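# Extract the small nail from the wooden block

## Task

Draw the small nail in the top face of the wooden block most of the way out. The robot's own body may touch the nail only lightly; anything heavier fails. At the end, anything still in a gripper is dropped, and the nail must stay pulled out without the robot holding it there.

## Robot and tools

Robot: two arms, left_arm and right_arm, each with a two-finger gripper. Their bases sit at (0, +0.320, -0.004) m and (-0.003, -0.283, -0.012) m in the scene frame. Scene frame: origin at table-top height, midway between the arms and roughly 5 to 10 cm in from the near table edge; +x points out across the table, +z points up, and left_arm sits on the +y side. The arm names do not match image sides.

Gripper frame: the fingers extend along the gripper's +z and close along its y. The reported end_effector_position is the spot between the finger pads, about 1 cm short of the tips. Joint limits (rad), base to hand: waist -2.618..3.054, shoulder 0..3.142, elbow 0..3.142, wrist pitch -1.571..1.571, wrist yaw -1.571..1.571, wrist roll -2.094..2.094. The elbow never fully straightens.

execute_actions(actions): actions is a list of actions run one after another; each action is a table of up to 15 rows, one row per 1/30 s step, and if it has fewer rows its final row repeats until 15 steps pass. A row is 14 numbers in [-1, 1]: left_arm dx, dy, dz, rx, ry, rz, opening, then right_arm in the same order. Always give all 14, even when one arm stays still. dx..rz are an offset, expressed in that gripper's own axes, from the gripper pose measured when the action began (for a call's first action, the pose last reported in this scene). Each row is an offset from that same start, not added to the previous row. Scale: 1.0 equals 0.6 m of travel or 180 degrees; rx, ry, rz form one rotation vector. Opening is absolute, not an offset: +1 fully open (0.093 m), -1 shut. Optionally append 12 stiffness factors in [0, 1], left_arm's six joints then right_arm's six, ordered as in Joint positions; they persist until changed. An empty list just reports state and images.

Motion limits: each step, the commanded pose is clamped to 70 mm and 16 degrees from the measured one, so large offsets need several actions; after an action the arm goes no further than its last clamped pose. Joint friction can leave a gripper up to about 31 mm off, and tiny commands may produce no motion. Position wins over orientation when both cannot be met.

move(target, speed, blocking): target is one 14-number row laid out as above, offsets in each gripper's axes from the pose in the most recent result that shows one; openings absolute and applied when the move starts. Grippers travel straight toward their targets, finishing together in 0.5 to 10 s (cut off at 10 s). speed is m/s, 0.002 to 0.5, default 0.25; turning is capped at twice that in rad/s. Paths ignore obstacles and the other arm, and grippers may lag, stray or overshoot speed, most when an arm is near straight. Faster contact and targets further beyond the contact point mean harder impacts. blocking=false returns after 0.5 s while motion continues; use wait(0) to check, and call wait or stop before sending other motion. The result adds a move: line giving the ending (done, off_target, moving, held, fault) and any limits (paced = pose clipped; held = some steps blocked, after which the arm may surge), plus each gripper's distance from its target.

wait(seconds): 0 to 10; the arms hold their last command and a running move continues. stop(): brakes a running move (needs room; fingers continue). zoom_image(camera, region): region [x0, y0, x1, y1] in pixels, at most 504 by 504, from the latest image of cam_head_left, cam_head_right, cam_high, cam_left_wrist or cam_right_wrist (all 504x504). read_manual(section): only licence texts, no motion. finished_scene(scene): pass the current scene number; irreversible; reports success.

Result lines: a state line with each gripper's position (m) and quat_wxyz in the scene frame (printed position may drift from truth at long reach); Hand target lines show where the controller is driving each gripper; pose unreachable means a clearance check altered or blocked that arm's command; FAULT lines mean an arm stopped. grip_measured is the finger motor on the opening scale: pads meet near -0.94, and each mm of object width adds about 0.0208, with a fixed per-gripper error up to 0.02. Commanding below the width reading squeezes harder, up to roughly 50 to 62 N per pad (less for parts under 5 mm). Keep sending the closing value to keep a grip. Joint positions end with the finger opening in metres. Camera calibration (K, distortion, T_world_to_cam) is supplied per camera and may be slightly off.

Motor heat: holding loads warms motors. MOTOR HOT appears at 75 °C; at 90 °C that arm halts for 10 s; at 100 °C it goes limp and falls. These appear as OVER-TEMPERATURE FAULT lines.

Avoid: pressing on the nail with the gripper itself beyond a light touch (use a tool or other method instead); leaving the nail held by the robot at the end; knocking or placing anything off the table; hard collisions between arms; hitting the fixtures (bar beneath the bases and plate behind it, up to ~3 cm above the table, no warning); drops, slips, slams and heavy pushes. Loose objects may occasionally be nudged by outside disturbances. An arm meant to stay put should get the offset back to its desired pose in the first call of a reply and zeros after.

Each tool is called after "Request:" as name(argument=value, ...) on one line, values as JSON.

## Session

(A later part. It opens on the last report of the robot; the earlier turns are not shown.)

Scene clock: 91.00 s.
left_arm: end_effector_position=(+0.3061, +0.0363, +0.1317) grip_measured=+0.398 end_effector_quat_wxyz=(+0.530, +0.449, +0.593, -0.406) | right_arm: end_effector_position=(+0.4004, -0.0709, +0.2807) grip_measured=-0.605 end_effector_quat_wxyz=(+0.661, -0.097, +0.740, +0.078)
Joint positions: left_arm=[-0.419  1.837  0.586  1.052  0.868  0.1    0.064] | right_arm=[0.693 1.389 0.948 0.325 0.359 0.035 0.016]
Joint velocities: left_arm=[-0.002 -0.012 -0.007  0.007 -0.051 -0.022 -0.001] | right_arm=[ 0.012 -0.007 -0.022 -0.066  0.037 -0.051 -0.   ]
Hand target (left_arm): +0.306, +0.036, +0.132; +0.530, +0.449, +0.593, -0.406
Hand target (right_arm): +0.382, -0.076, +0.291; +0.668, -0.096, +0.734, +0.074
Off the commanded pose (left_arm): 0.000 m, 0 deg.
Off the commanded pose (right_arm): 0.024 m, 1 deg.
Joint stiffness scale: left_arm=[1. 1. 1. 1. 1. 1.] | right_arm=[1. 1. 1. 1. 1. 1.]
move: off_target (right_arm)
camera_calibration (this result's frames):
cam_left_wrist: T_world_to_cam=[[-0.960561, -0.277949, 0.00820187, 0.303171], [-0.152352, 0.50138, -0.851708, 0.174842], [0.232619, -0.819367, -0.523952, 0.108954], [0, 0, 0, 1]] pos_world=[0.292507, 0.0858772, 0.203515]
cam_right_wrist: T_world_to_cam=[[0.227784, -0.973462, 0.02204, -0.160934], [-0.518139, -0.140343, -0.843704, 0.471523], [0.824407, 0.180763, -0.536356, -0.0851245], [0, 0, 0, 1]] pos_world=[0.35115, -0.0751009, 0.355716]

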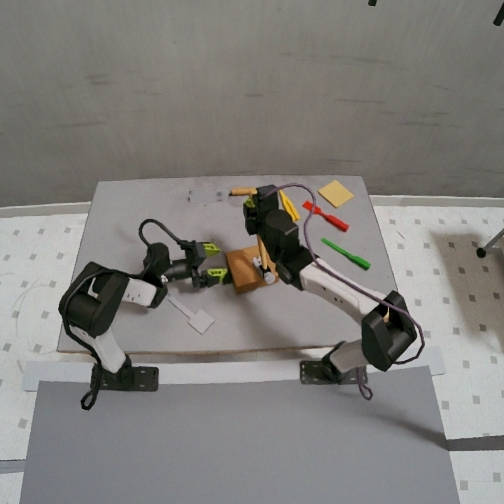

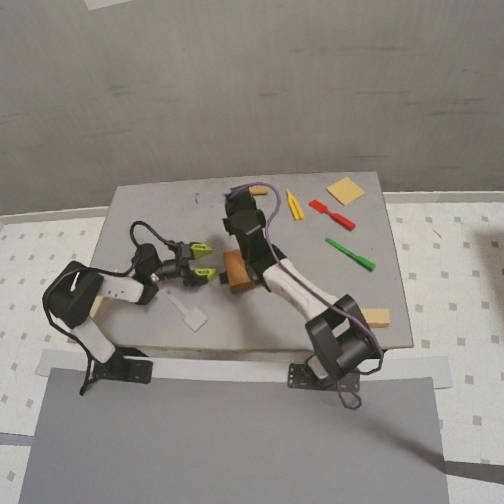

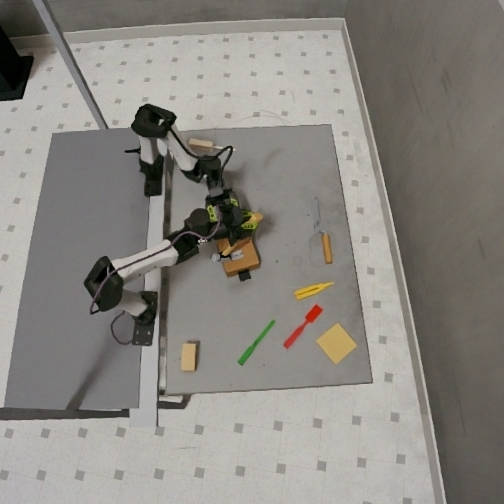

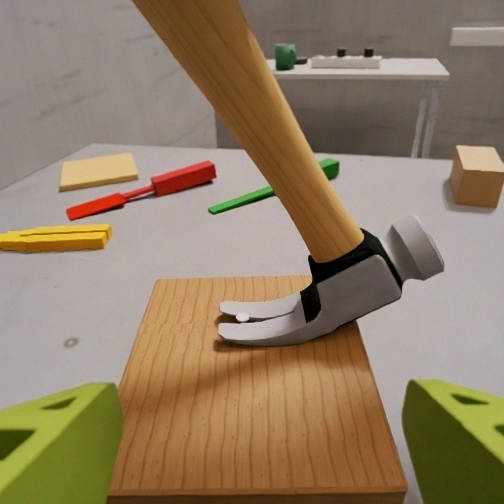

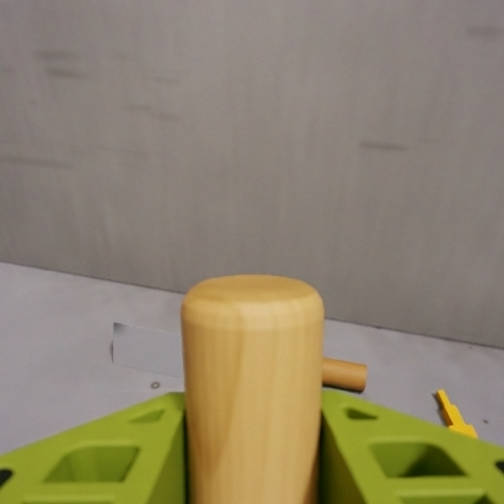

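Request:
execute_actions(actions=[[[0,0,0,0,0,0,0.4,-0.011,0,-0.027,0,-0.005,0,-0.88],[0,0,0,0,0,0,0.4,-0.009,0,-0.021,0,-0.005,0,-0.88],[0,0,0,0,0,0,0.4,-0.007,0,-0.015,0,-0.005,0,-0.88],[0,0,0,0,0,0,0.4,-0.005,0,-0.009,0,-0.005,0,-0.88],[0,0,0,0,0,0,0.4,-0.003,0,-0.003,0,-0.005,0,-0.88],[0,0,0,0,0,0,0.4,-0.001,0,0.003,0,-0.005,0,-0.88],[0,0,0,0,0,0,0.4,0,0,0.008,0,-0.005,0,-0.88],[0,0,0,0,0,0,0.4,0,0,0.012,0,-0.006,0,-0.88],[0,0,0,0,0,0,0.4,0,0,0.016,0,-0.007,0,-0.88],[0,0,0,0,0,0,0.4,0,0,0.02,0,-0.008,0,-0.88],[0,0,0,0,0,0,0.4,0,0,0.024,0,-0.009,0,-0.88],[0,0,0,0,0,0,0.4,0,0,0.028,0,-0.01,0,-0.88]]])

Request:
zoom_image(camera="cam_left_wrist", region=[190, 250, 350, 370])

Scene clock: 92.23 s.
left_arm: end_effector_position=(+0.3061, +0.0363, +0.1317) grip_measured=+0.398 end_effector_quat_wxyz=(+0.530, +0.449, +0.593, -0.406) | right_arm: end_effector_position=(+0.4099, -0.0682, +0.2766) grip_measured=-0.605 end_effector_quat_wxyz=(+0.666, -0.096, +0.736, +0.076)
Joint positions: left_arm=[-0.419  1.837  0.586  1.052  0.868  0.1    0.064] | right_arm=[0.684 1.432 0.954 0.377 0.354 0.028 0.016]
Joint velocities: left_arm=[-0.002  0.012 -0.007 -0.051 -0.007  0.022 -0.   ] | right_arm=[-0.012  0.037  0.007 -0.037 -0.022  0.022 -0.   ]
Hand target (left_arm): +0.306, +0.036, +0.132; +0.530, +0.449, +0.593, -0.406
Hand target (right_arm): +0.416, -0.067, +0.279; +0.672, -0.096, +0.730, +0.079
Off the commanded pose (left_arm): 0.000 m, 0 deg.
Off the commanded pose (right_arm): 0.007 m, 1 deg.
Joint stiffness scale: left_arm=[1. 1. 1. 1. 1. 1.] | right_arm=[1. 1. 1. 1. 1. 1.]
camera_calibration (this result's frames):
cam_left_wrist: T_world_to_cam=[[-0.960561, -0.277949, 0.00820187, 0.303171], [-0.152352, 0.50138, -0.851708, 0.174842], [0.232619, -0.819367, -0.523952, 0.108954], [0, 0, 0, 1]] pos_world=[0.292507, 0.0858772, 0.203515]
cam_right_wrist: T_world_to_cam=[[0.224608, -0.974158, 0.0238188, -0.159646], [-0.507105, -0.137724, -0.85081, 0.470982], [0.832103, 0.17902, -0.524934, -0.102135], [0, 0, 0, 1]] pos_world=[0.359681, -0.0723702, 0.350905]

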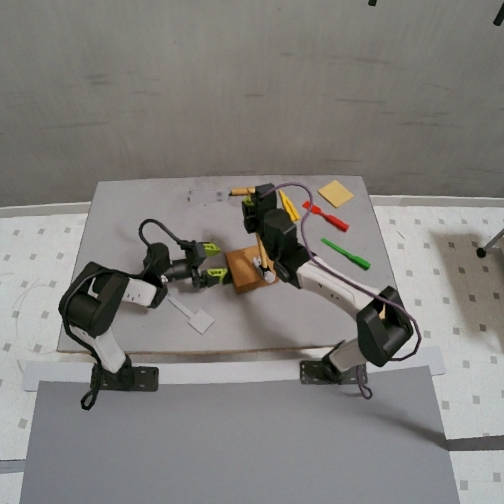

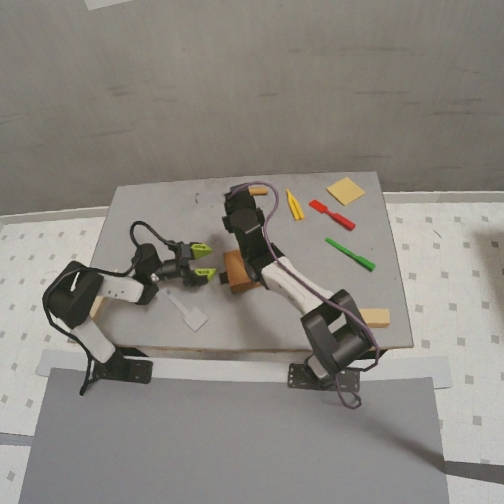

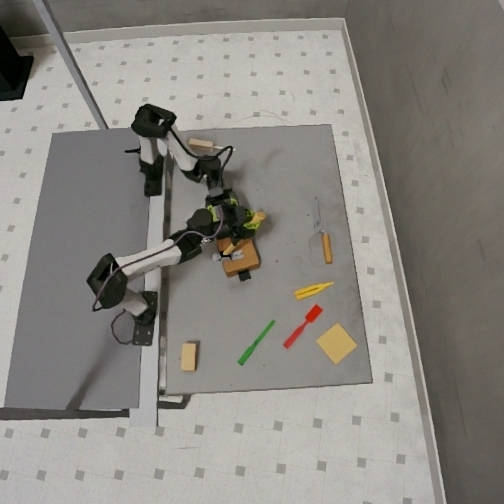

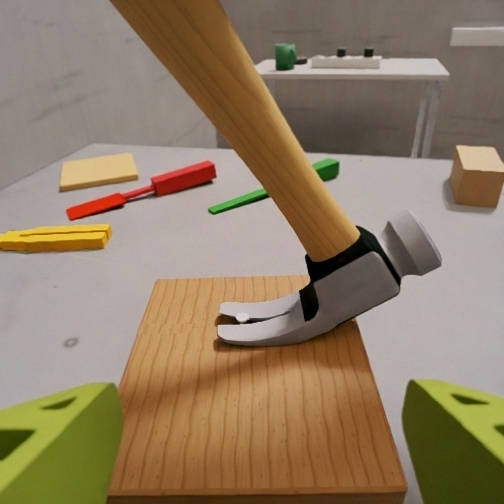

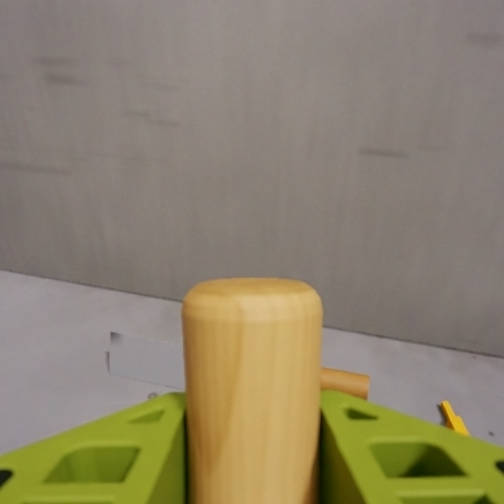

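Region (190, 250, 350, 370) of cam_left_wrist's 504x504 image, scaled by 3.150, with more detail than that image has; it fills the top 378 rows of this view, and the rest is white.

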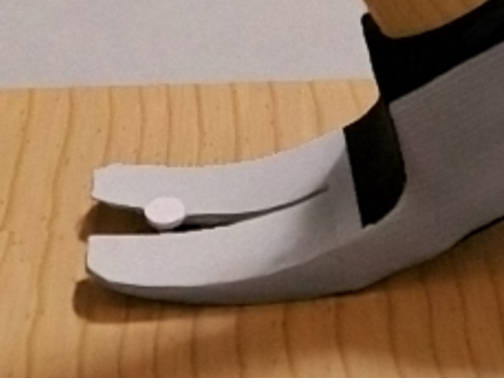

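Request:
execute_actions(actions=[[[0,0,0,0,0,0,0.4,-0.002,0,0.014,0,-0.005,0,-0.88],[0,0,0,0,0,0,0.4,0.001,0,0.018,0,-0.004,0,-0.88],[0,0,0,0,0,0,0.4,0.004,0,0.022,0,-0.003,0,-0.88],[0,0,0,0,0,0,0.4,0.007,0,0.026,0,-0.002,0,-0.88],[0,0,0,0,0,0,0.4,0.01,0,0.03,0,-0.001,0,-0.88],[0,0,0,0,0,0,0.4,0.012,0,0.034,0,0,0,-0.88],[0,0,0,0,0,0,0.4,0.012,0,0.036,0,0,0,-0.88],[0,0,0,0,0,0,0.4,0.009,0,0.037,0,-0.004,0,-0.88],[0,0,0,0,0,0,0.4,0.006,0,0.038,0,-0.008,0,-0.88],[0,0,0,0,0,0,0.4,0.003,0,0.039,0,-0.012,0,-0.88],[0,0,0,0,0,0,0.4,0,0,0.04,0,-0.016,0,-0.88],[0,0,0,0,0,0,0.4,-0.003,0,0.04,0,-0.02,0,-0.88],[0,0,0,0,0,0,0.4,-0.006,0,0.04,0,-0.024,0,-0.88]]])

Request:
wait(seconds=0.2)

Request:
zoom_image(camera="cam_left_wrist", region=[190, 250, 350, 370])

Scene clock: 93.37 s.
left_arm: end_effector_position=(+0.3061, +0.0363, +0.1317) grip_measured=+0.398 end_effector_quat_wxyz=(+0.530, +0.449, +0.593, -0.406) | right_arm: end_effector_position=(+0.4277, -0.0632, +0.2728) grip_measured=-0.605 end_effector_quat_wxyz=(+0.677, -0.096, +0.726, +0.074)
Joint positions: left_arm=[-0.419  1.837  0.586  1.052  0.868  0.1    0.064] | right_arm=[0.669 1.511 0.981 0.461 0.345 0.01  0.016]
Joint velocities: left_arm=[-0.012  0.002 -0.002 -0.066  0.007 -0.051 -0.001] | right_arm=[-0.017  0.061 -0.002  0.168 -0.022 -0.11  -0.002]
Hand target (left_arm): +0.306, +0.036, +0.132; +0.530, +0.449, +0.593, -0.406
Hand target (right_arm): +0.433, -0.062, +0.278; +0.692, -0.093, +0.711, +0.080
Off the commanded pose (left_arm): 0.000 m, 0 deg.
Off the commanded pose (right_arm): 0.008 m, 3 deg.
Joint stiffness scale: left_arm=[1. 1. 1. 1. 1. 1.] | right_arm=[1. 1. 1. 1. 1. 1.]
camera_calibration (this result's frames):
cam_left_wrist: T_world_to_cam=[[-0.960561, -0.277949, 0.00820187, 0.303171], [-0.152352, 0.50138, -0.851708, 0.174842], [0.232619, -0.819367, -0.523952, 0.108954], [0, 0, 0, 1]] pos_world=[0.292507, 0.0858772, 0.203515]
cam_right_wrist: T_world_to_cam=[[0.21915, -0.975234, 0.0298722, -0.158043], [-0.482396, -0.134913, -0.865501, 0.471108], [0.848096, 0.175264, -0.500015, -0.13371], [0, 0, 0, 1]] pos_world=[0.375294, -0.0671357, 0.345608]

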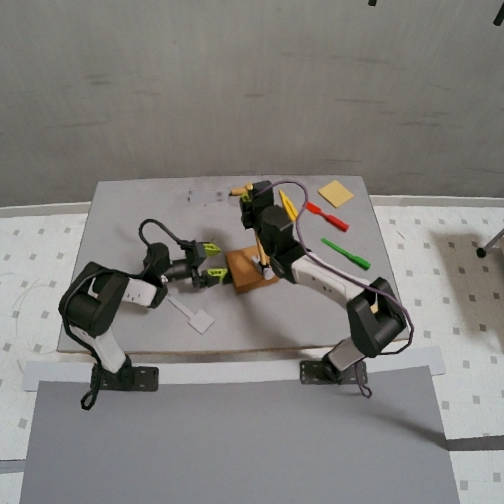

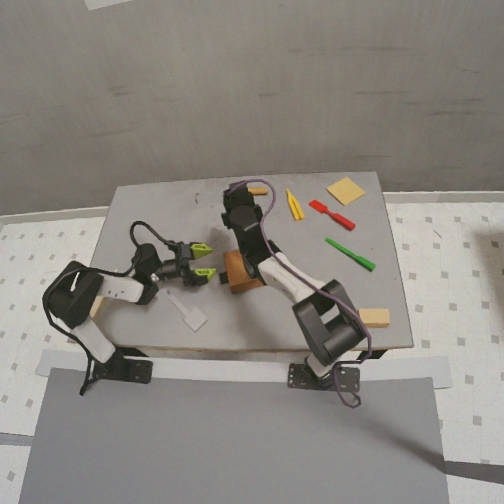

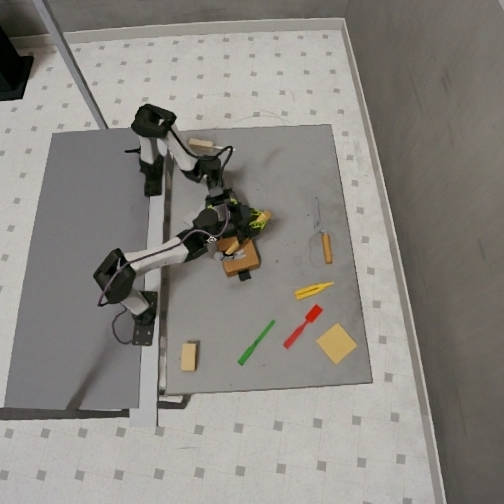

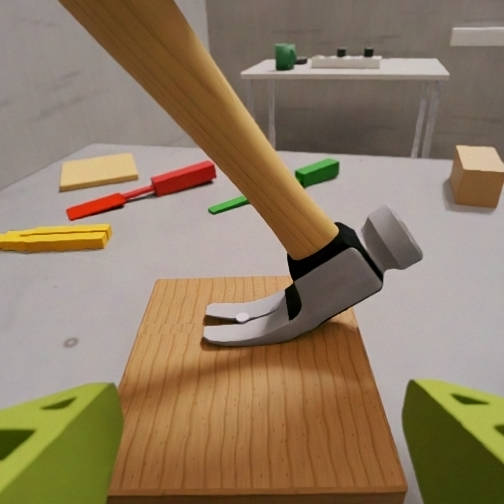

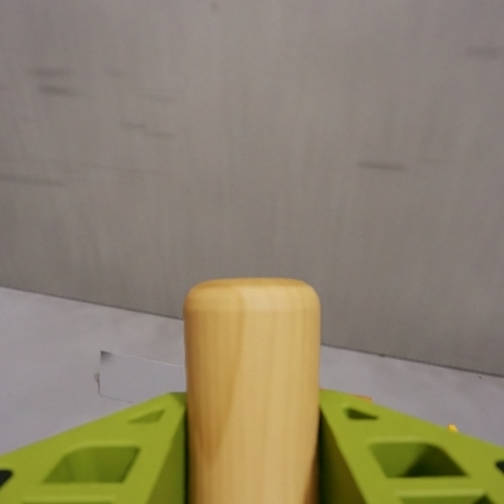

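Scene clock: 93.57 s.
left_arm: end_effector_position=(+0.3061, +0.0363, +0.1317) grip_measured=+0.398 end_effector_quat_wxyz=(+0.530, +0.449, +0.593, -0.406) | right_arm: end_effector_position=(+0.4288, -0.0629, +0.2735) grip_measured=-0.605 end_effector_quat_wxyz=(+0.680, -0.096, +0.723, +0.073)
Joint positions: left_arm=[-0.419  1.837  0.586  1.052  0.868  0.1    0.064] | right_arm=[0.668 1.516 0.981 0.474 0.344 0.006 0.016]
Joint velocities: left_arm=[-0.007  0.002 -0.007  0.051  0.022 -0.037  0.   ] | right_arm=[-0.017 -0.022  0.007 -0.037  0.007  0.007 -0.   ]
Hand target (left_arm): +0.306, +0.036, +0.132; +0.530, +0.449, +0.593, -0.406
Hand target (right_arm): +0.433, -0.062, +0.278; +0.692, -0.093, +0.711, +0.080
Off the commanded pose (left_arm): 0.000 m, 0 deg.
Off the commanded pose (right_arm): 0.006 m, 2 deg.
Joint stiffness scale: left_arm=[1. 1. 1. 1. 1. 1.] | right_arm=[1. 1. 1. 1. 1. 1.]
wait: 0.20 s; at rest by 0.17 s
camera_calibration (this result's frames):
cam_left_wrist: T_world_to_cam=[[-0.960561, -0.277949, 0.00820187, 0.303171], [-0.152352, 0.50138, -0.851708, 0.174842], [0.232619, -0.819367, -0.523952, 0.108954], [0, 0, 0, 1]] pos_world=[0.292507, 0.0858772, 0.203515]
cam_right_wrist: T_world_to_cam=[[0.218869, -0.975257, 0.0311607, -0.158318], [-0.47577, -0.134546, -0.869218, 0.4705], [0.851903, 0.17542, -0.493446, -0.13775], [0, 0, 0, 1]] pos_world=[0.375851, -0.0669324, 0.345929]

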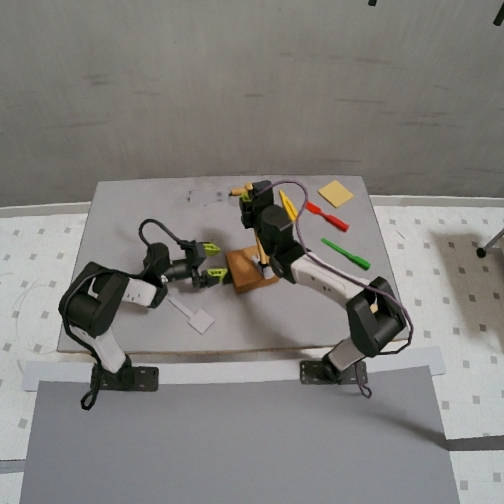

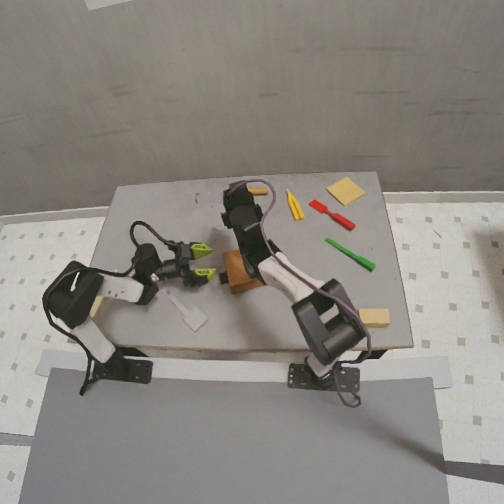

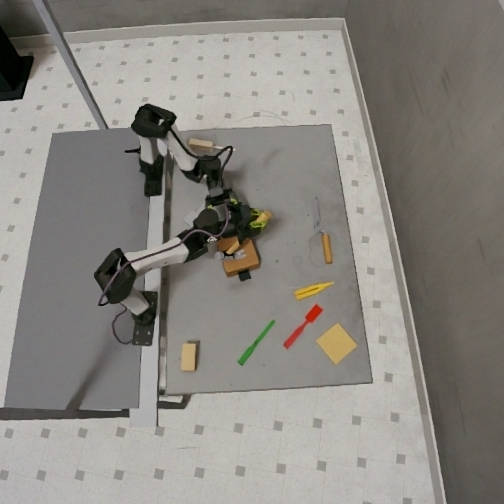

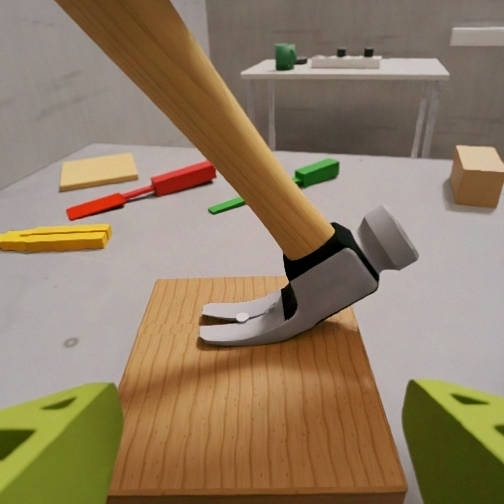

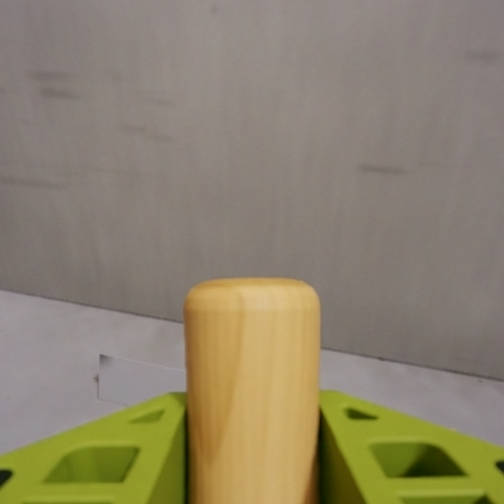

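Region (190, 250, 350, 370) of cam_left_wrist's 504x504 image, scaled by 3.150, with more detail than that image has; it fills the top 378 rows of this view, and the rest is white.

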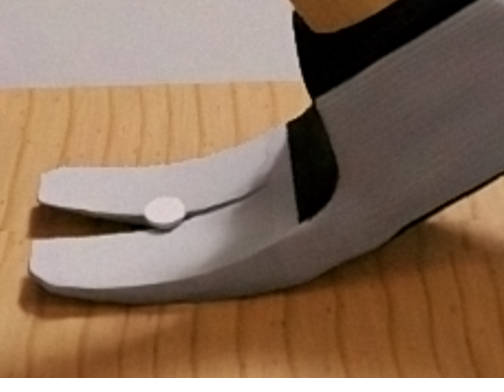

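Request:
move(target=[0,0,0,0,0,0,0.4,-0.014,-0.001,-0.09,0,-0.065,0,-0.88], speed=0.1)

Request:
zoom_image(camera="cam_left_wrist", region=[190, 250, 350, 370])

Scene clock: 96.17 s.
left_arm: end_effector_position=(+0.3061, +0.0363, +0.1317) grip_measured=+0.398 end_effector_quat_wxyz=(+0.530, +0.449, +0.593, -0.406) | right_arm: end_effector_position=(+0.3924, -0.0742, +0.2852) grip_measured=-0.605 end_effector_quat_wxyz=(+0.744, -0.086, +0.657, +0.087)
Joint positions: left_arm=[-0.419  1.837  0.586  1.052  0.868  0.1    0.064] | right_arm=[ 0.701  1.429  0.756  0.812  0.37  -0.055  0.016]
Joint velocities: left_arm=[-0.012 -0.017  0.012 -0.007 -0.051  0.007 -0.   ] | right_arm=[-0.007 -0.012 -0.002 -0.022 -0.022  0.037 -0.   ]
Hand target (left_arm): +0.306, +0.036, +0.132; +0.530, +0.449, +0.593, -0.406
Hand target (right_arm): +0.379, -0.076, +0.284; +0.749, -0.087, +0.651, +0.084
Off the commanded pose (left_arm): 0.000 m, 0 deg.
Off the commanded pose (right_arm): 0.015 m, 1 deg.
Joint stiffness scale: left_arm=[1. 1. 1. 1. 1. 1.] | right_arm=[1. 1. 1. 1. 1. 1.]
move: off_target (right_arm)
camera_calibration (this result's frames):
cam_left_wrist: T_world_to_cam=[[-0.960561, -0.277949, 0.00820187, 0.303171], [-0.152352, 0.50138, -0.851708, 0.174842], [0.232619, -0.819367, -0.523952, 0.108954], [0, 0, 0, 1]] pos_world=[0.292507, 0.0858772, 0.203515]
cam_right_wrist: T_world_to_cam=[[0.221267, -0.97506, 0.0172849, -0.158685], [-0.312099, -0.0875932, -0.946003, 0.422964], [0.923924, 0.203924, -0.323696, -0.173517], [0, 0, 0, 1]] pos_world=[0.327435, -0.0822947, 0.346701]

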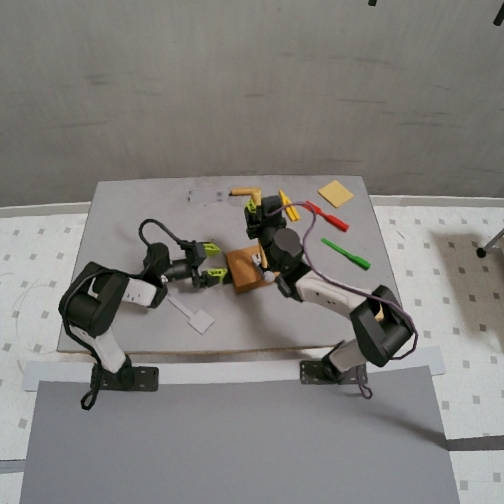

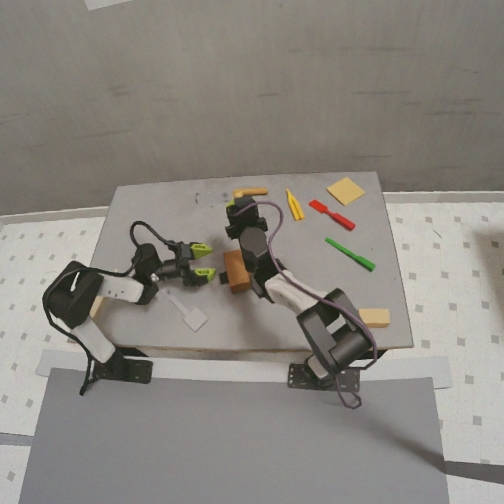

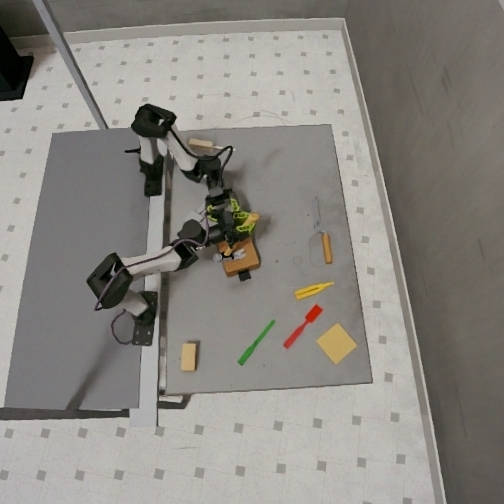

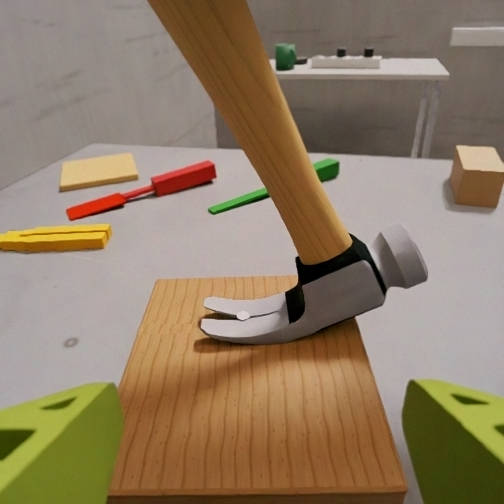

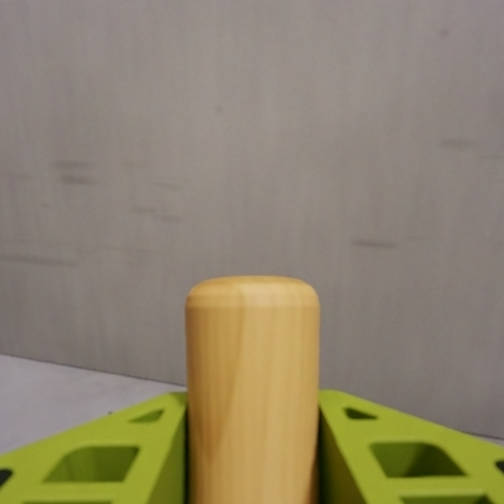

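Region (190, 250, 350, 370) of cam_left_wrist's 504x504 image, scaled by 3.150, with more detail than that image has; it fills the top 378 rows of this view, and the rest is white.

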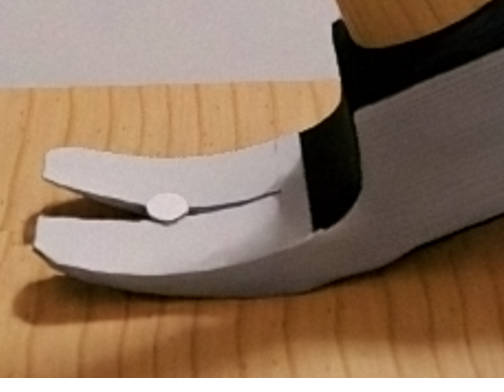

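Request:
execute_actions(actions=[[[0,0,0,0,0,0,0.4,-0.002,0,-0.027,0,-0.004,0,-0.88],[0,0,0,0,0,0,0.4,-0.003,0,-0.031,0,-0.004,0,-0.88],[0,0,0,0,0,0,0.4,-0.004,0,-0.035,0,-0.004,0,-0.88],[0,0,0,0,0,0,0.4,-0.005,0,-0.039,0,-0.004,0,-0.88],[0,0,0,0,0,0,0.4,-0.006,0,-0.043,0,-0.004,0,-0.88],[0,0,0,0,0,0,0.4,-0.007,0,-0.047,0,-0.004,0,-0.88],[0,0,0,0,0,0,0.4,-0.008,0,-0.051,0,-0.004,0,-0.88],[0,0,0,0,0,0,0.4,-0.009,0,-0.055,0,-0.004,0,-0.88],[0,0,0,0,0,0,0.4,-0.01,0,-0.059,0,-0.004,0,-0.88],[0,0,0,0,0,0,0.4,-0.011,0,-0.063,0,-0.004,0,-0.88],[0,0,0,0,0,0,0.4,-0.012,0,-0.067,0,-0.004,0,-0.88],[0,0,0,0,0,0,0.4,-0.013,0,-0.071,0,-0.004,0,-0.88],[0,0,0,0,0,0,0.4,-0.014,0,-0.075,0,-0.004,0,-0.88],[0,0,0,0,0,0,0.4,-0.015,0,-0.079,0,-0.004,0,-0.88],[0,0,0,0,0,0,0.4,-0.016,0,-0.083,0,-0.004,0,-0.88]],[[0,0,0,0,0,0,0.4,-0.006,0,-0.04,0,0,0,-0.88],[0,0,0,0,0,0,0.4,-0.007,0,-0.044,0,0,0,-0.88],[0,0,0,0,0,0,0.4,-0.008,0,-0.048,0,0,0,-0.88],[0,0,0,0,0,0,0.4,-0.009,0,-0.052,0,0,0,-0.88],[0,0,0,0,0,0,0.4,-0.01,0,-0.056,0,0,0,-0.88],[0,0,0,0,0,0,0.4,-0.011,0,-0.06,0,0,0,-0.88],[0,0,0,0,0,0,0.4,-0.012,0,-0.064,0,0,0,-0.88],[0,0,0,0,0,0,0.4,-0.013,0,-0.068,0,0,0,-0.88],[0,0,0,0,0,0,0.4,-0.014,0,-0.072,0,0,0,-0.88],[0,0,0,0,0,0,0.4,-0.015,0,-0.076,0,0,0,-0.88],[0,0,0,0,0,0,0.4,-0.016,0,-0.08,0,0,0,-0.88],[0,0,0,0,0,0,0.4,-0.017,0,-0.084,0,0,0,-0.88],[0,0,0,0,0,0,0.4,-0.018,0,-0.088,0,0,0,-0.88]]])

Request:
zoom_image(camera="cam_left_wrist", region=[190, 230, 390, 380])

Scene clock: 98.33 s.
left_arm: end_effector_position=(+0.3061, +0.0363, +0.1317) grip_measured=+0.398 end_effector_quat_wxyz=(+0.530, +0.449, +0.593, -0.406) | right_arm: end_effector_position=(+0.3491, -0.0870, +0.2937) grip_measured=-0.605 end_effector_quat_wxyz=(+0.743, -0.089, +0.657, +0.093)
Joint positions: left_arm=[-0.419  1.837  0.586  1.052  0.868  0.1    0.064] | right_arm=[ 0.753  1.227  0.644  0.723  0.408 -0.057  0.016]
Joint velocities: left_arm=[0.007 0.007 0.012 0.081 0.037 0.11  0.001] | right_arm=[ 0.051 -0.159 -0.085 -0.11   0.11  -0.051 -0.001]
Hand target (left_arm): +0.306, +0.036, +0.132; +0.530, +0.449, +0.593, -0.406
Hand target (right_arm): +0.325, -0.093, +0.292; +0.747, -0.087, +0.652, +0.093
Off the commanded pose (left_arm): 0.000 m, 0 deg.
Off the commanded pose (right_arm): 0.031 m, 1 deg.
Joint stiffness scale: left_arm=[1. 1. 1. 1. 1. 1.] | right_arm=[1. 1. 1. 1. 1. 1.]
camera_calibration (this result's frames):
cam_left_wrist: T_world_to_cam=[[-0.960561, -0.277949, 0.00820187, 0.303171], [-0.152352, 0.50138, -0.851708, 0.174842], [0.232619, -0.819367, -0.523952, 0.108954], [0, 0, 0, 1]] pos_world=[0.292507, 0.0858772, 0.203515]
cam_right_wrist: T_world_to_cam=[[0.234843, -0.971948, 0.012865, -0.164859], [-0.312592, -0.0880478, -0.945798, 0.416481], [0.920399, 0.218093, -0.324501, -0.125462], [0, 0, 0, 1]] pos_world=[0.28438, -0.0962021, 0.355316]

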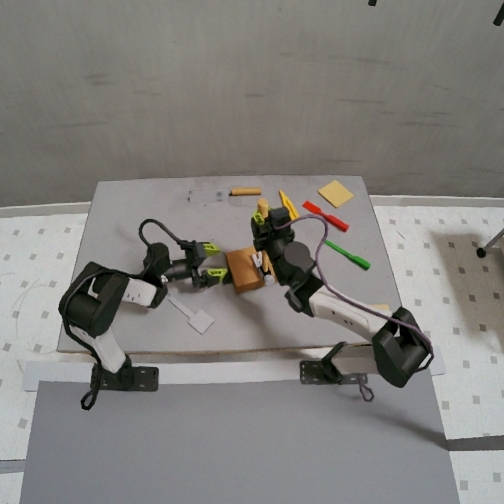

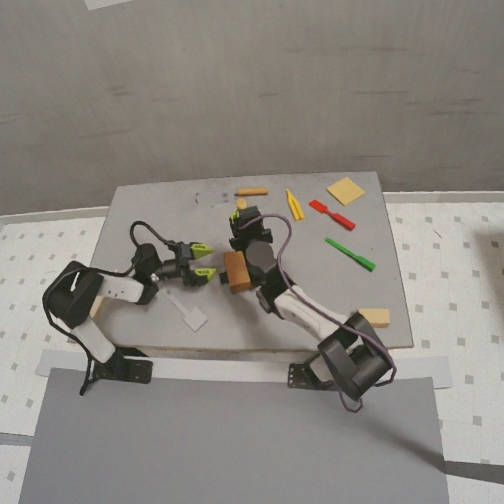

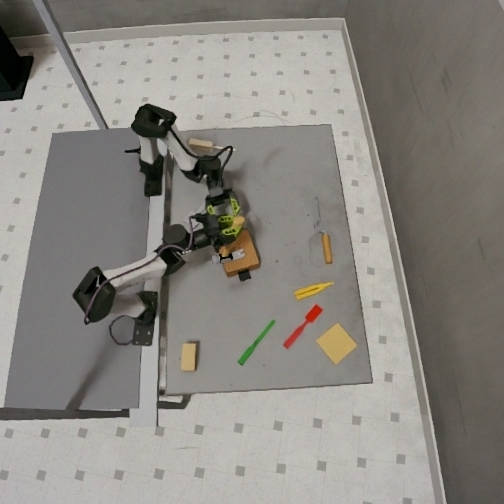

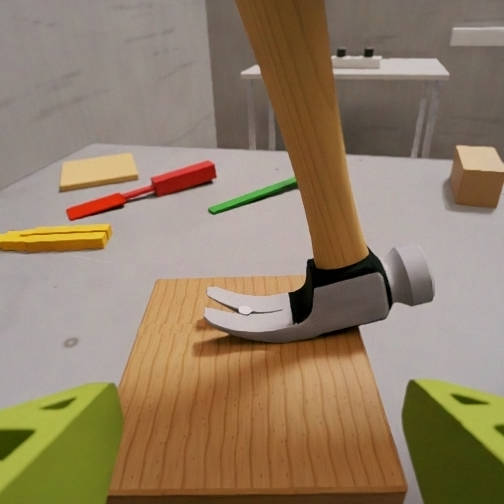

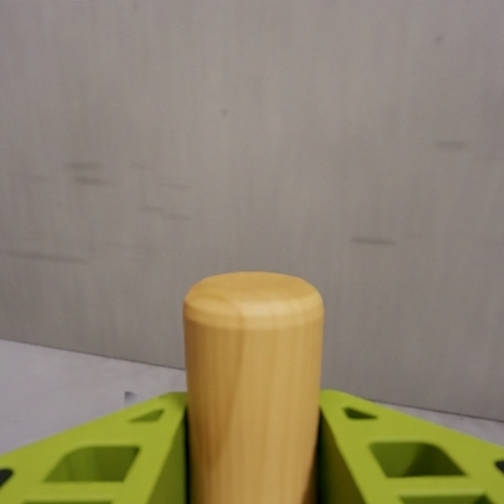

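Region (190, 230, 390, 380) of cam_left_wrist's 504x504 image, scaled by 2.520, with more detail than that image has; it fills the top 378 rows of this view, and the rest is white.

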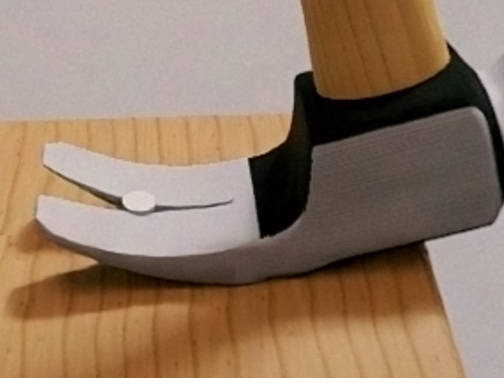

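Request:
execute_actions(actions=[[[0,0,0,0,0,0,0.4,-0.005,0,-0.052,0,-0.003,0,-0.88],[0,0,0,0,0,0,0.4,-0.006,0,-0.056,0,-0.003,0,-0.88],[0,0,0,0,0,0,0.4,-0.007,0,-0.06,0,-0.003,0,-0.88],[0,0,0,0,0,0,0.4,-0.0075,0,-0.064,0,-0.003,0,-0.88],[0,0,0,0,0,0,0.4,-0.008,0,-0.068,0,-0.003,0,-0.88],[0,0,0,0,0,0,0.4,-0.009,0,-0.072,0,-0.003,0,-0.88],[0,0,0,0,0,0,0.4,-0.01,0,-0.076,0,-0.003,0,-0.88],[0,0,0,0,0,0,0.4,-0.0105,0,-0.08,0,-0.003,0,-0.88],[0,0,0,0,0,0,0.4,-0.011,0,-0.084,0,-0.003,0,-0.88],[0,0,0,0,0,0,0.4,-0.012,0,-0.088,0,-0.003,0,-0.88],[0,0,0,0,0,0,0.4,-0.013,0,-0.092,0,-0.003,0,-0.88],[0,0,0,0,0,0,0.4,-0.0135,0,-0.096,0,-0.003,0,-0.88],[0,0,0,0,0,0,0.4,-0.014,0,-0.1,0,-0.003,0,-0.88],[0,0,0,0,0,0,0.4,-0.015,0,-0.104,0,-0.003,0,-0.88],[0,0,0,0,0,0,0.4,-0.016,0,-0.108,0,-0.003,0,-0.88]],[[0,0,0,0,0,0,0.4,-0.006,0,-0.056,0,-0.002,0,-0.88],[0,0,0,0,0,0,0.4,-0.0065,0,-0.06,0,-0.002,0,-0.88],[0,0,0,0,0,0,0.4,-0.007,0,-0.064,0,-0.002,0,-0.88],[0,0,0,0,0,0,0.4,-0.0075,0,-0.068,0,-0.002,0,-0.88],[0,0,0,0,0,0,0.4,-0.008,0,-0.072,0,-0.002,0,-0.88],[0,0,0,0,0,0,0.4,-0.0085,0,-0.076,0,-0.002,0,-0.88],[0,0,0,0,0,0,0.4,-0.009,0,-0.08,0,-0.002,0,-0.88],[0,0,0,0,0,0,0.4,-0.0095,0,-0.084,0,-0.002,0,-0.88],[0,0,0,0,0,0,0.4,-0.01,0,-0.088,0,-0.002,0,-0.88],[0,0,0,0,0,0,0.4,-0.0105,0,-0.092,0,-0.002,0,-0.88],[0,0,0,0,0,0,0.4,-0.011,0,-0.096,0,-0.002,0,-0.88],[0,0,0,0,0,0,0.4,-0.0115,0,-0.1,0,-0.002,0,-0.88],[0,0,0,0,0,0,0.4,-0.012,0,-0.104,0,-0.002,0,-0.88]]])

Request:
zoom_image(camera="cam_left_wrist", region=[190, 230, 390, 380])

Scene clock: 100.13 s.
left_arm: end_effector_position=(+0.3061, +0.0363, +0.1317) grip_measured=+0.398 end_effector_quat_wxyz=(+0.530, +0.449, +0.593, -0.406) | right_arm: end_effector_position=(+0.2619, -0.1073, +0.2959) grip_measured=-0.605 end_effector_quat_wxyz=(+0.744, -0.095, +0.653, +0.105)
Joint positions: left_arm=[-0.419  1.837  0.586  1.052  0.868  0.1    0.064] | right_arm=[ 0.964  0.819  0.456  0.528  0.591 -0.089  0.016]
Joint velocities: left_arm=[-0.002  0.017 -0.002 -0.022 -0.007  0.007  0.   ] | right_arm=[ 0.222 -0.247 -0.056 -0.271  0.154 -0.022 -0.   ]
Hand target (left_arm): +0.306, +0.036, +0.132; +0.530, +0.449, +0.593, -0.406
Hand target (right_arm): +0.258, -0.113, +0.295; +0.745, -0.090, +0.654, +0.096
Off the commanded pose (left_arm): 0.000 m, 0 deg.
Off the commanded pose (right_arm): 0.007 m, 1 deg.
Joint stiffness scale: left_arm=[1. 1. 1. 1. 1. 1.] | right_arm=[1. 1. 1. 1. 1. 1.]
camera_calibration (this result's frames):
cam_left_wrist: T_world_to_cam=[[-0.960561, -0.277949, 0.00820187, 0.303171], [-0.152352, 0.50138, -0.851708, 0.174842], [0.232619, -0.819367, -0.523952, 0.108954], [0, 0, 0, 1]] pos_world=[0.292507, 0.0858772, 0.203515]
cam_right_wrist: T_world_to_cam=[[0.259722, -0.965652, 0.00778222, -0.168534], [-0.304, -0.0894078, -0.948467, 0.387859], [0.916585, 0.243972, -0.31678, -0.0386206], [0, 0, 0, 1]] pos_world=[0.19708, -0.118645, 0.356949]

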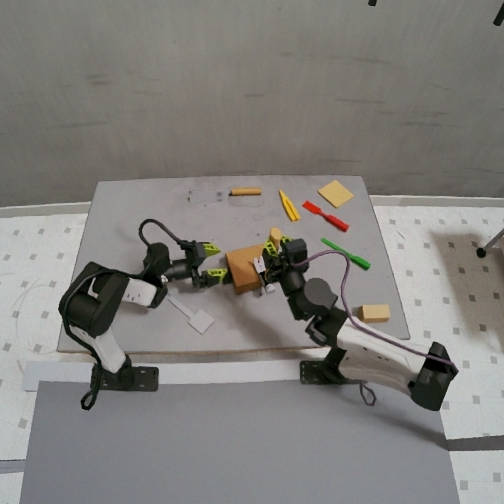

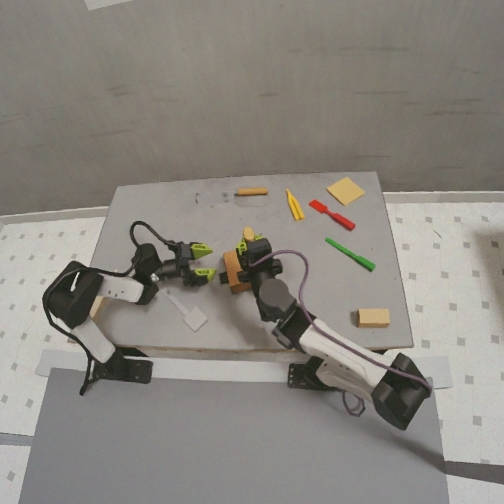

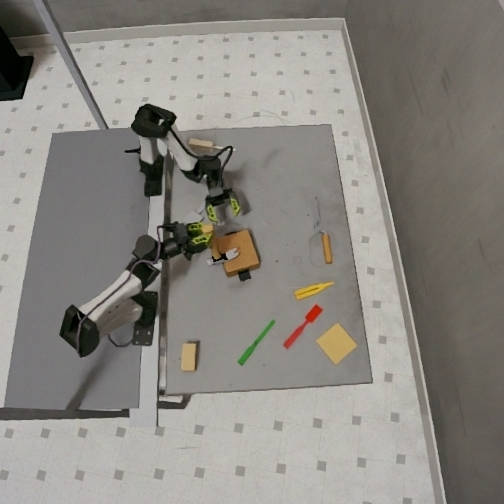

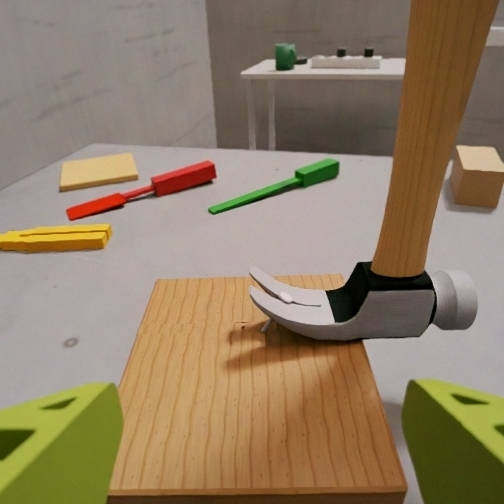

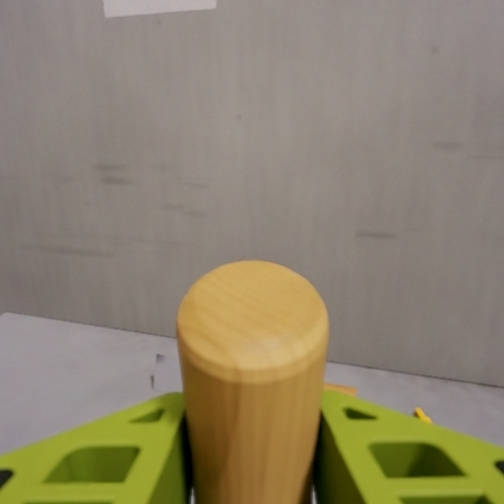

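Region (190, 230, 390, 380) of cam_left_wrist's 504x504 image, scaled by 2.520, with more detail than that image has; it fills the top 378 rows of this view, and the rest is white.

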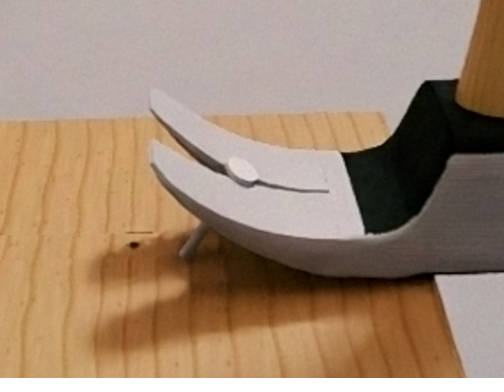

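Request:
execute_actions(actions=[[[0,0,0,0,0,0,0.4,-0.008,0,-0.005,0,-0.003,0,-0.88],[0,0,0,0,0,0,0.4,-0.016,0,-0.003,0,-0.006,0,-0.88],[0,0,0,0,0,0,0.4,-0.024,0,-0.001,0,-0.009,0,-0.88],[0,0,0,0,0,0,0.4,-0.032,0,0.001,0,-0.012,0,-0.88],[0,0,0,0,0,0,0.4,-0.04,0,0.003,0,-0.015,0,-0.88],[0,0,0,0,0,0,0.4,-0.048,0,0.005,0,-0.018,0,-0.88],[0,0,0,0,0,0,0.4,-0.056,0,0.007,0,-0.021,0,-0.88],[0,0,0,0,0,0,0.4,-0.064,0.002,0.01,0,-0.024,0,-0.88],[0,0,0,0,0,0,0.4,-0.07,0.004,0.014,0,-0.025,0,-0.88],[0,0,0,0,0,0,0.4,-0.072,0.006,0.02,0,-0.025,0,-0.88],[0,0,0,0,0,0,0.4,-0.072,0.008,0.026,0,-0.025,0,-0.88],[0,0,0,0,0,0,0.4,-0.071,0.01,0.032,0,-0.025,0,-0.88],[0,0,0,0,0,0,0.4,-0.07,0.012,0.038,0,-0.025,0,-0.88],[0,0,0,0,0,0,0.4,-0.07,0.014,0.044,0,-0.025,0,-0.88],[0,0,0,0,0,0,0.4,-0.069,0.016,0.05,0,-0.025,0,-0.88]]])

Scene clock: 102.17 s.
left_arm: end_effector_position=(+0.3061, +0.0363, +0.1317) grip_measured=+0.398 end_effector_quat_wxyz=(+0.530, +0.449, +0.593, -0.406) | right_arm: end_effector_position=(+0.2751, -0.0961, +0.3023) grip_measured=-0.605 end_effector_quat_wxyz=(+0.734, -0.114, +0.664, +0.081)
Joint positions: left_arm=[-0.419  1.837  0.586  1.052  0.868  0.1    0.064] | right_arm=[ 0.952  0.898  0.546  0.472  0.586 -0.117  0.016]
Joint velocities: left_arm=[ 0.007 -0.012  0.012 -0.066  0.007  0.007  0.   ] | right_arm=[-0.144  0.549  0.237  0.168 -0.051 -0.022 -0.   ]
Hand target (left_arm): +0.306, +0.036, +0.132; +0.530, +0.449, +0.593, -0.406
Hand target (right_arm): +0.278, -0.094, +0.339; +0.767, -0.091, +0.625, +0.108
Off the commanded pose (left_arm): 0.000 m, 0 deg.
Off the commanded pose (right_arm): 0.040 m, 7 deg.
Joint stiffness scale: left_arm=[1. 1. 1. 1. 1. 1.] | right_arm=[1. 1. 1. 1. 1. 1.]
camera_calibration (this result's frames):
cam_left_wrist: T_world_to_cam=[[-0.960561, -0.277949, 0.00820187, 0.303171], [-0.152352, 0.50138, -0.851708, 0.174842], [0.232619, -0.819367, -0.523952, 0.108954], [0, 0, 0, 1]] pos_world=[0.292507, 0.0858772, 0.203515]
cam_right_wrist: T_world_to_cam=[[0.250609, -0.966019, 0.0632696, -0.175515], [-0.324799, -0.145468, -0.934529, 0.395082], [0.911976, 0.213652, -0.350217, -0.0429359], [0, 0, 0, 1]] pos_world=[0.211464, -0.102905, 0.365283]

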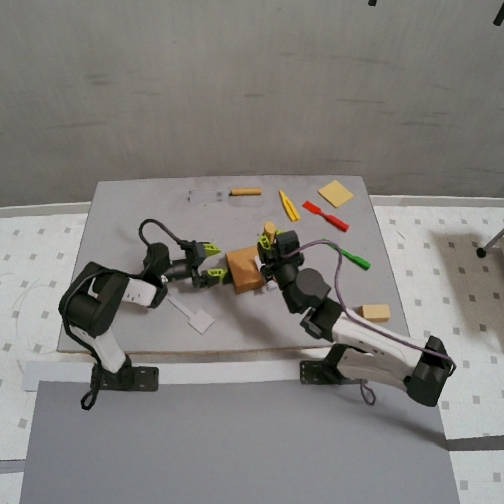

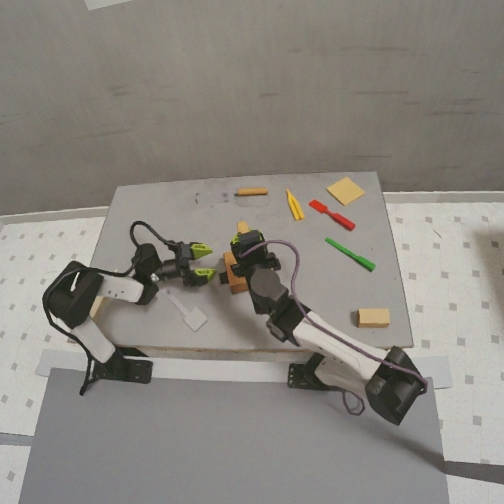

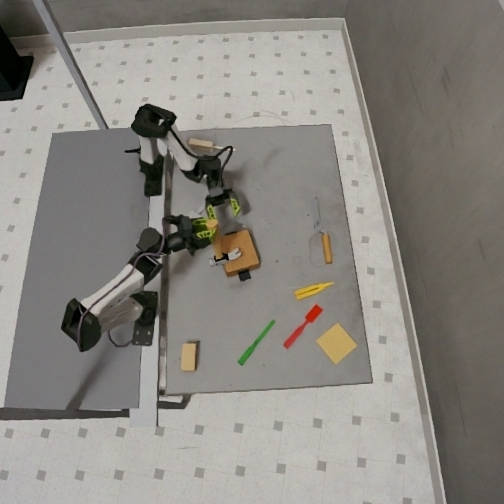

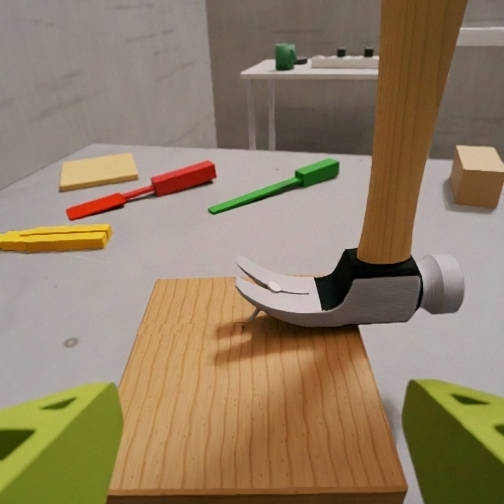

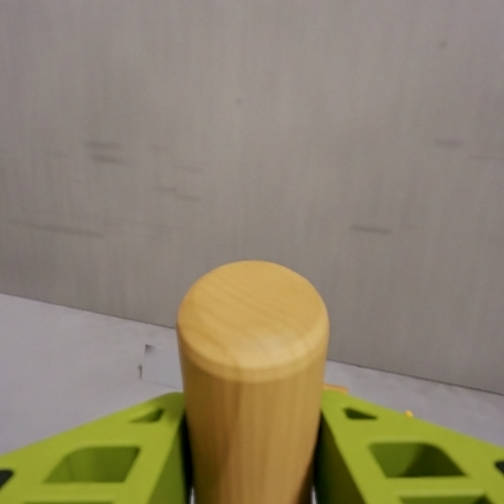

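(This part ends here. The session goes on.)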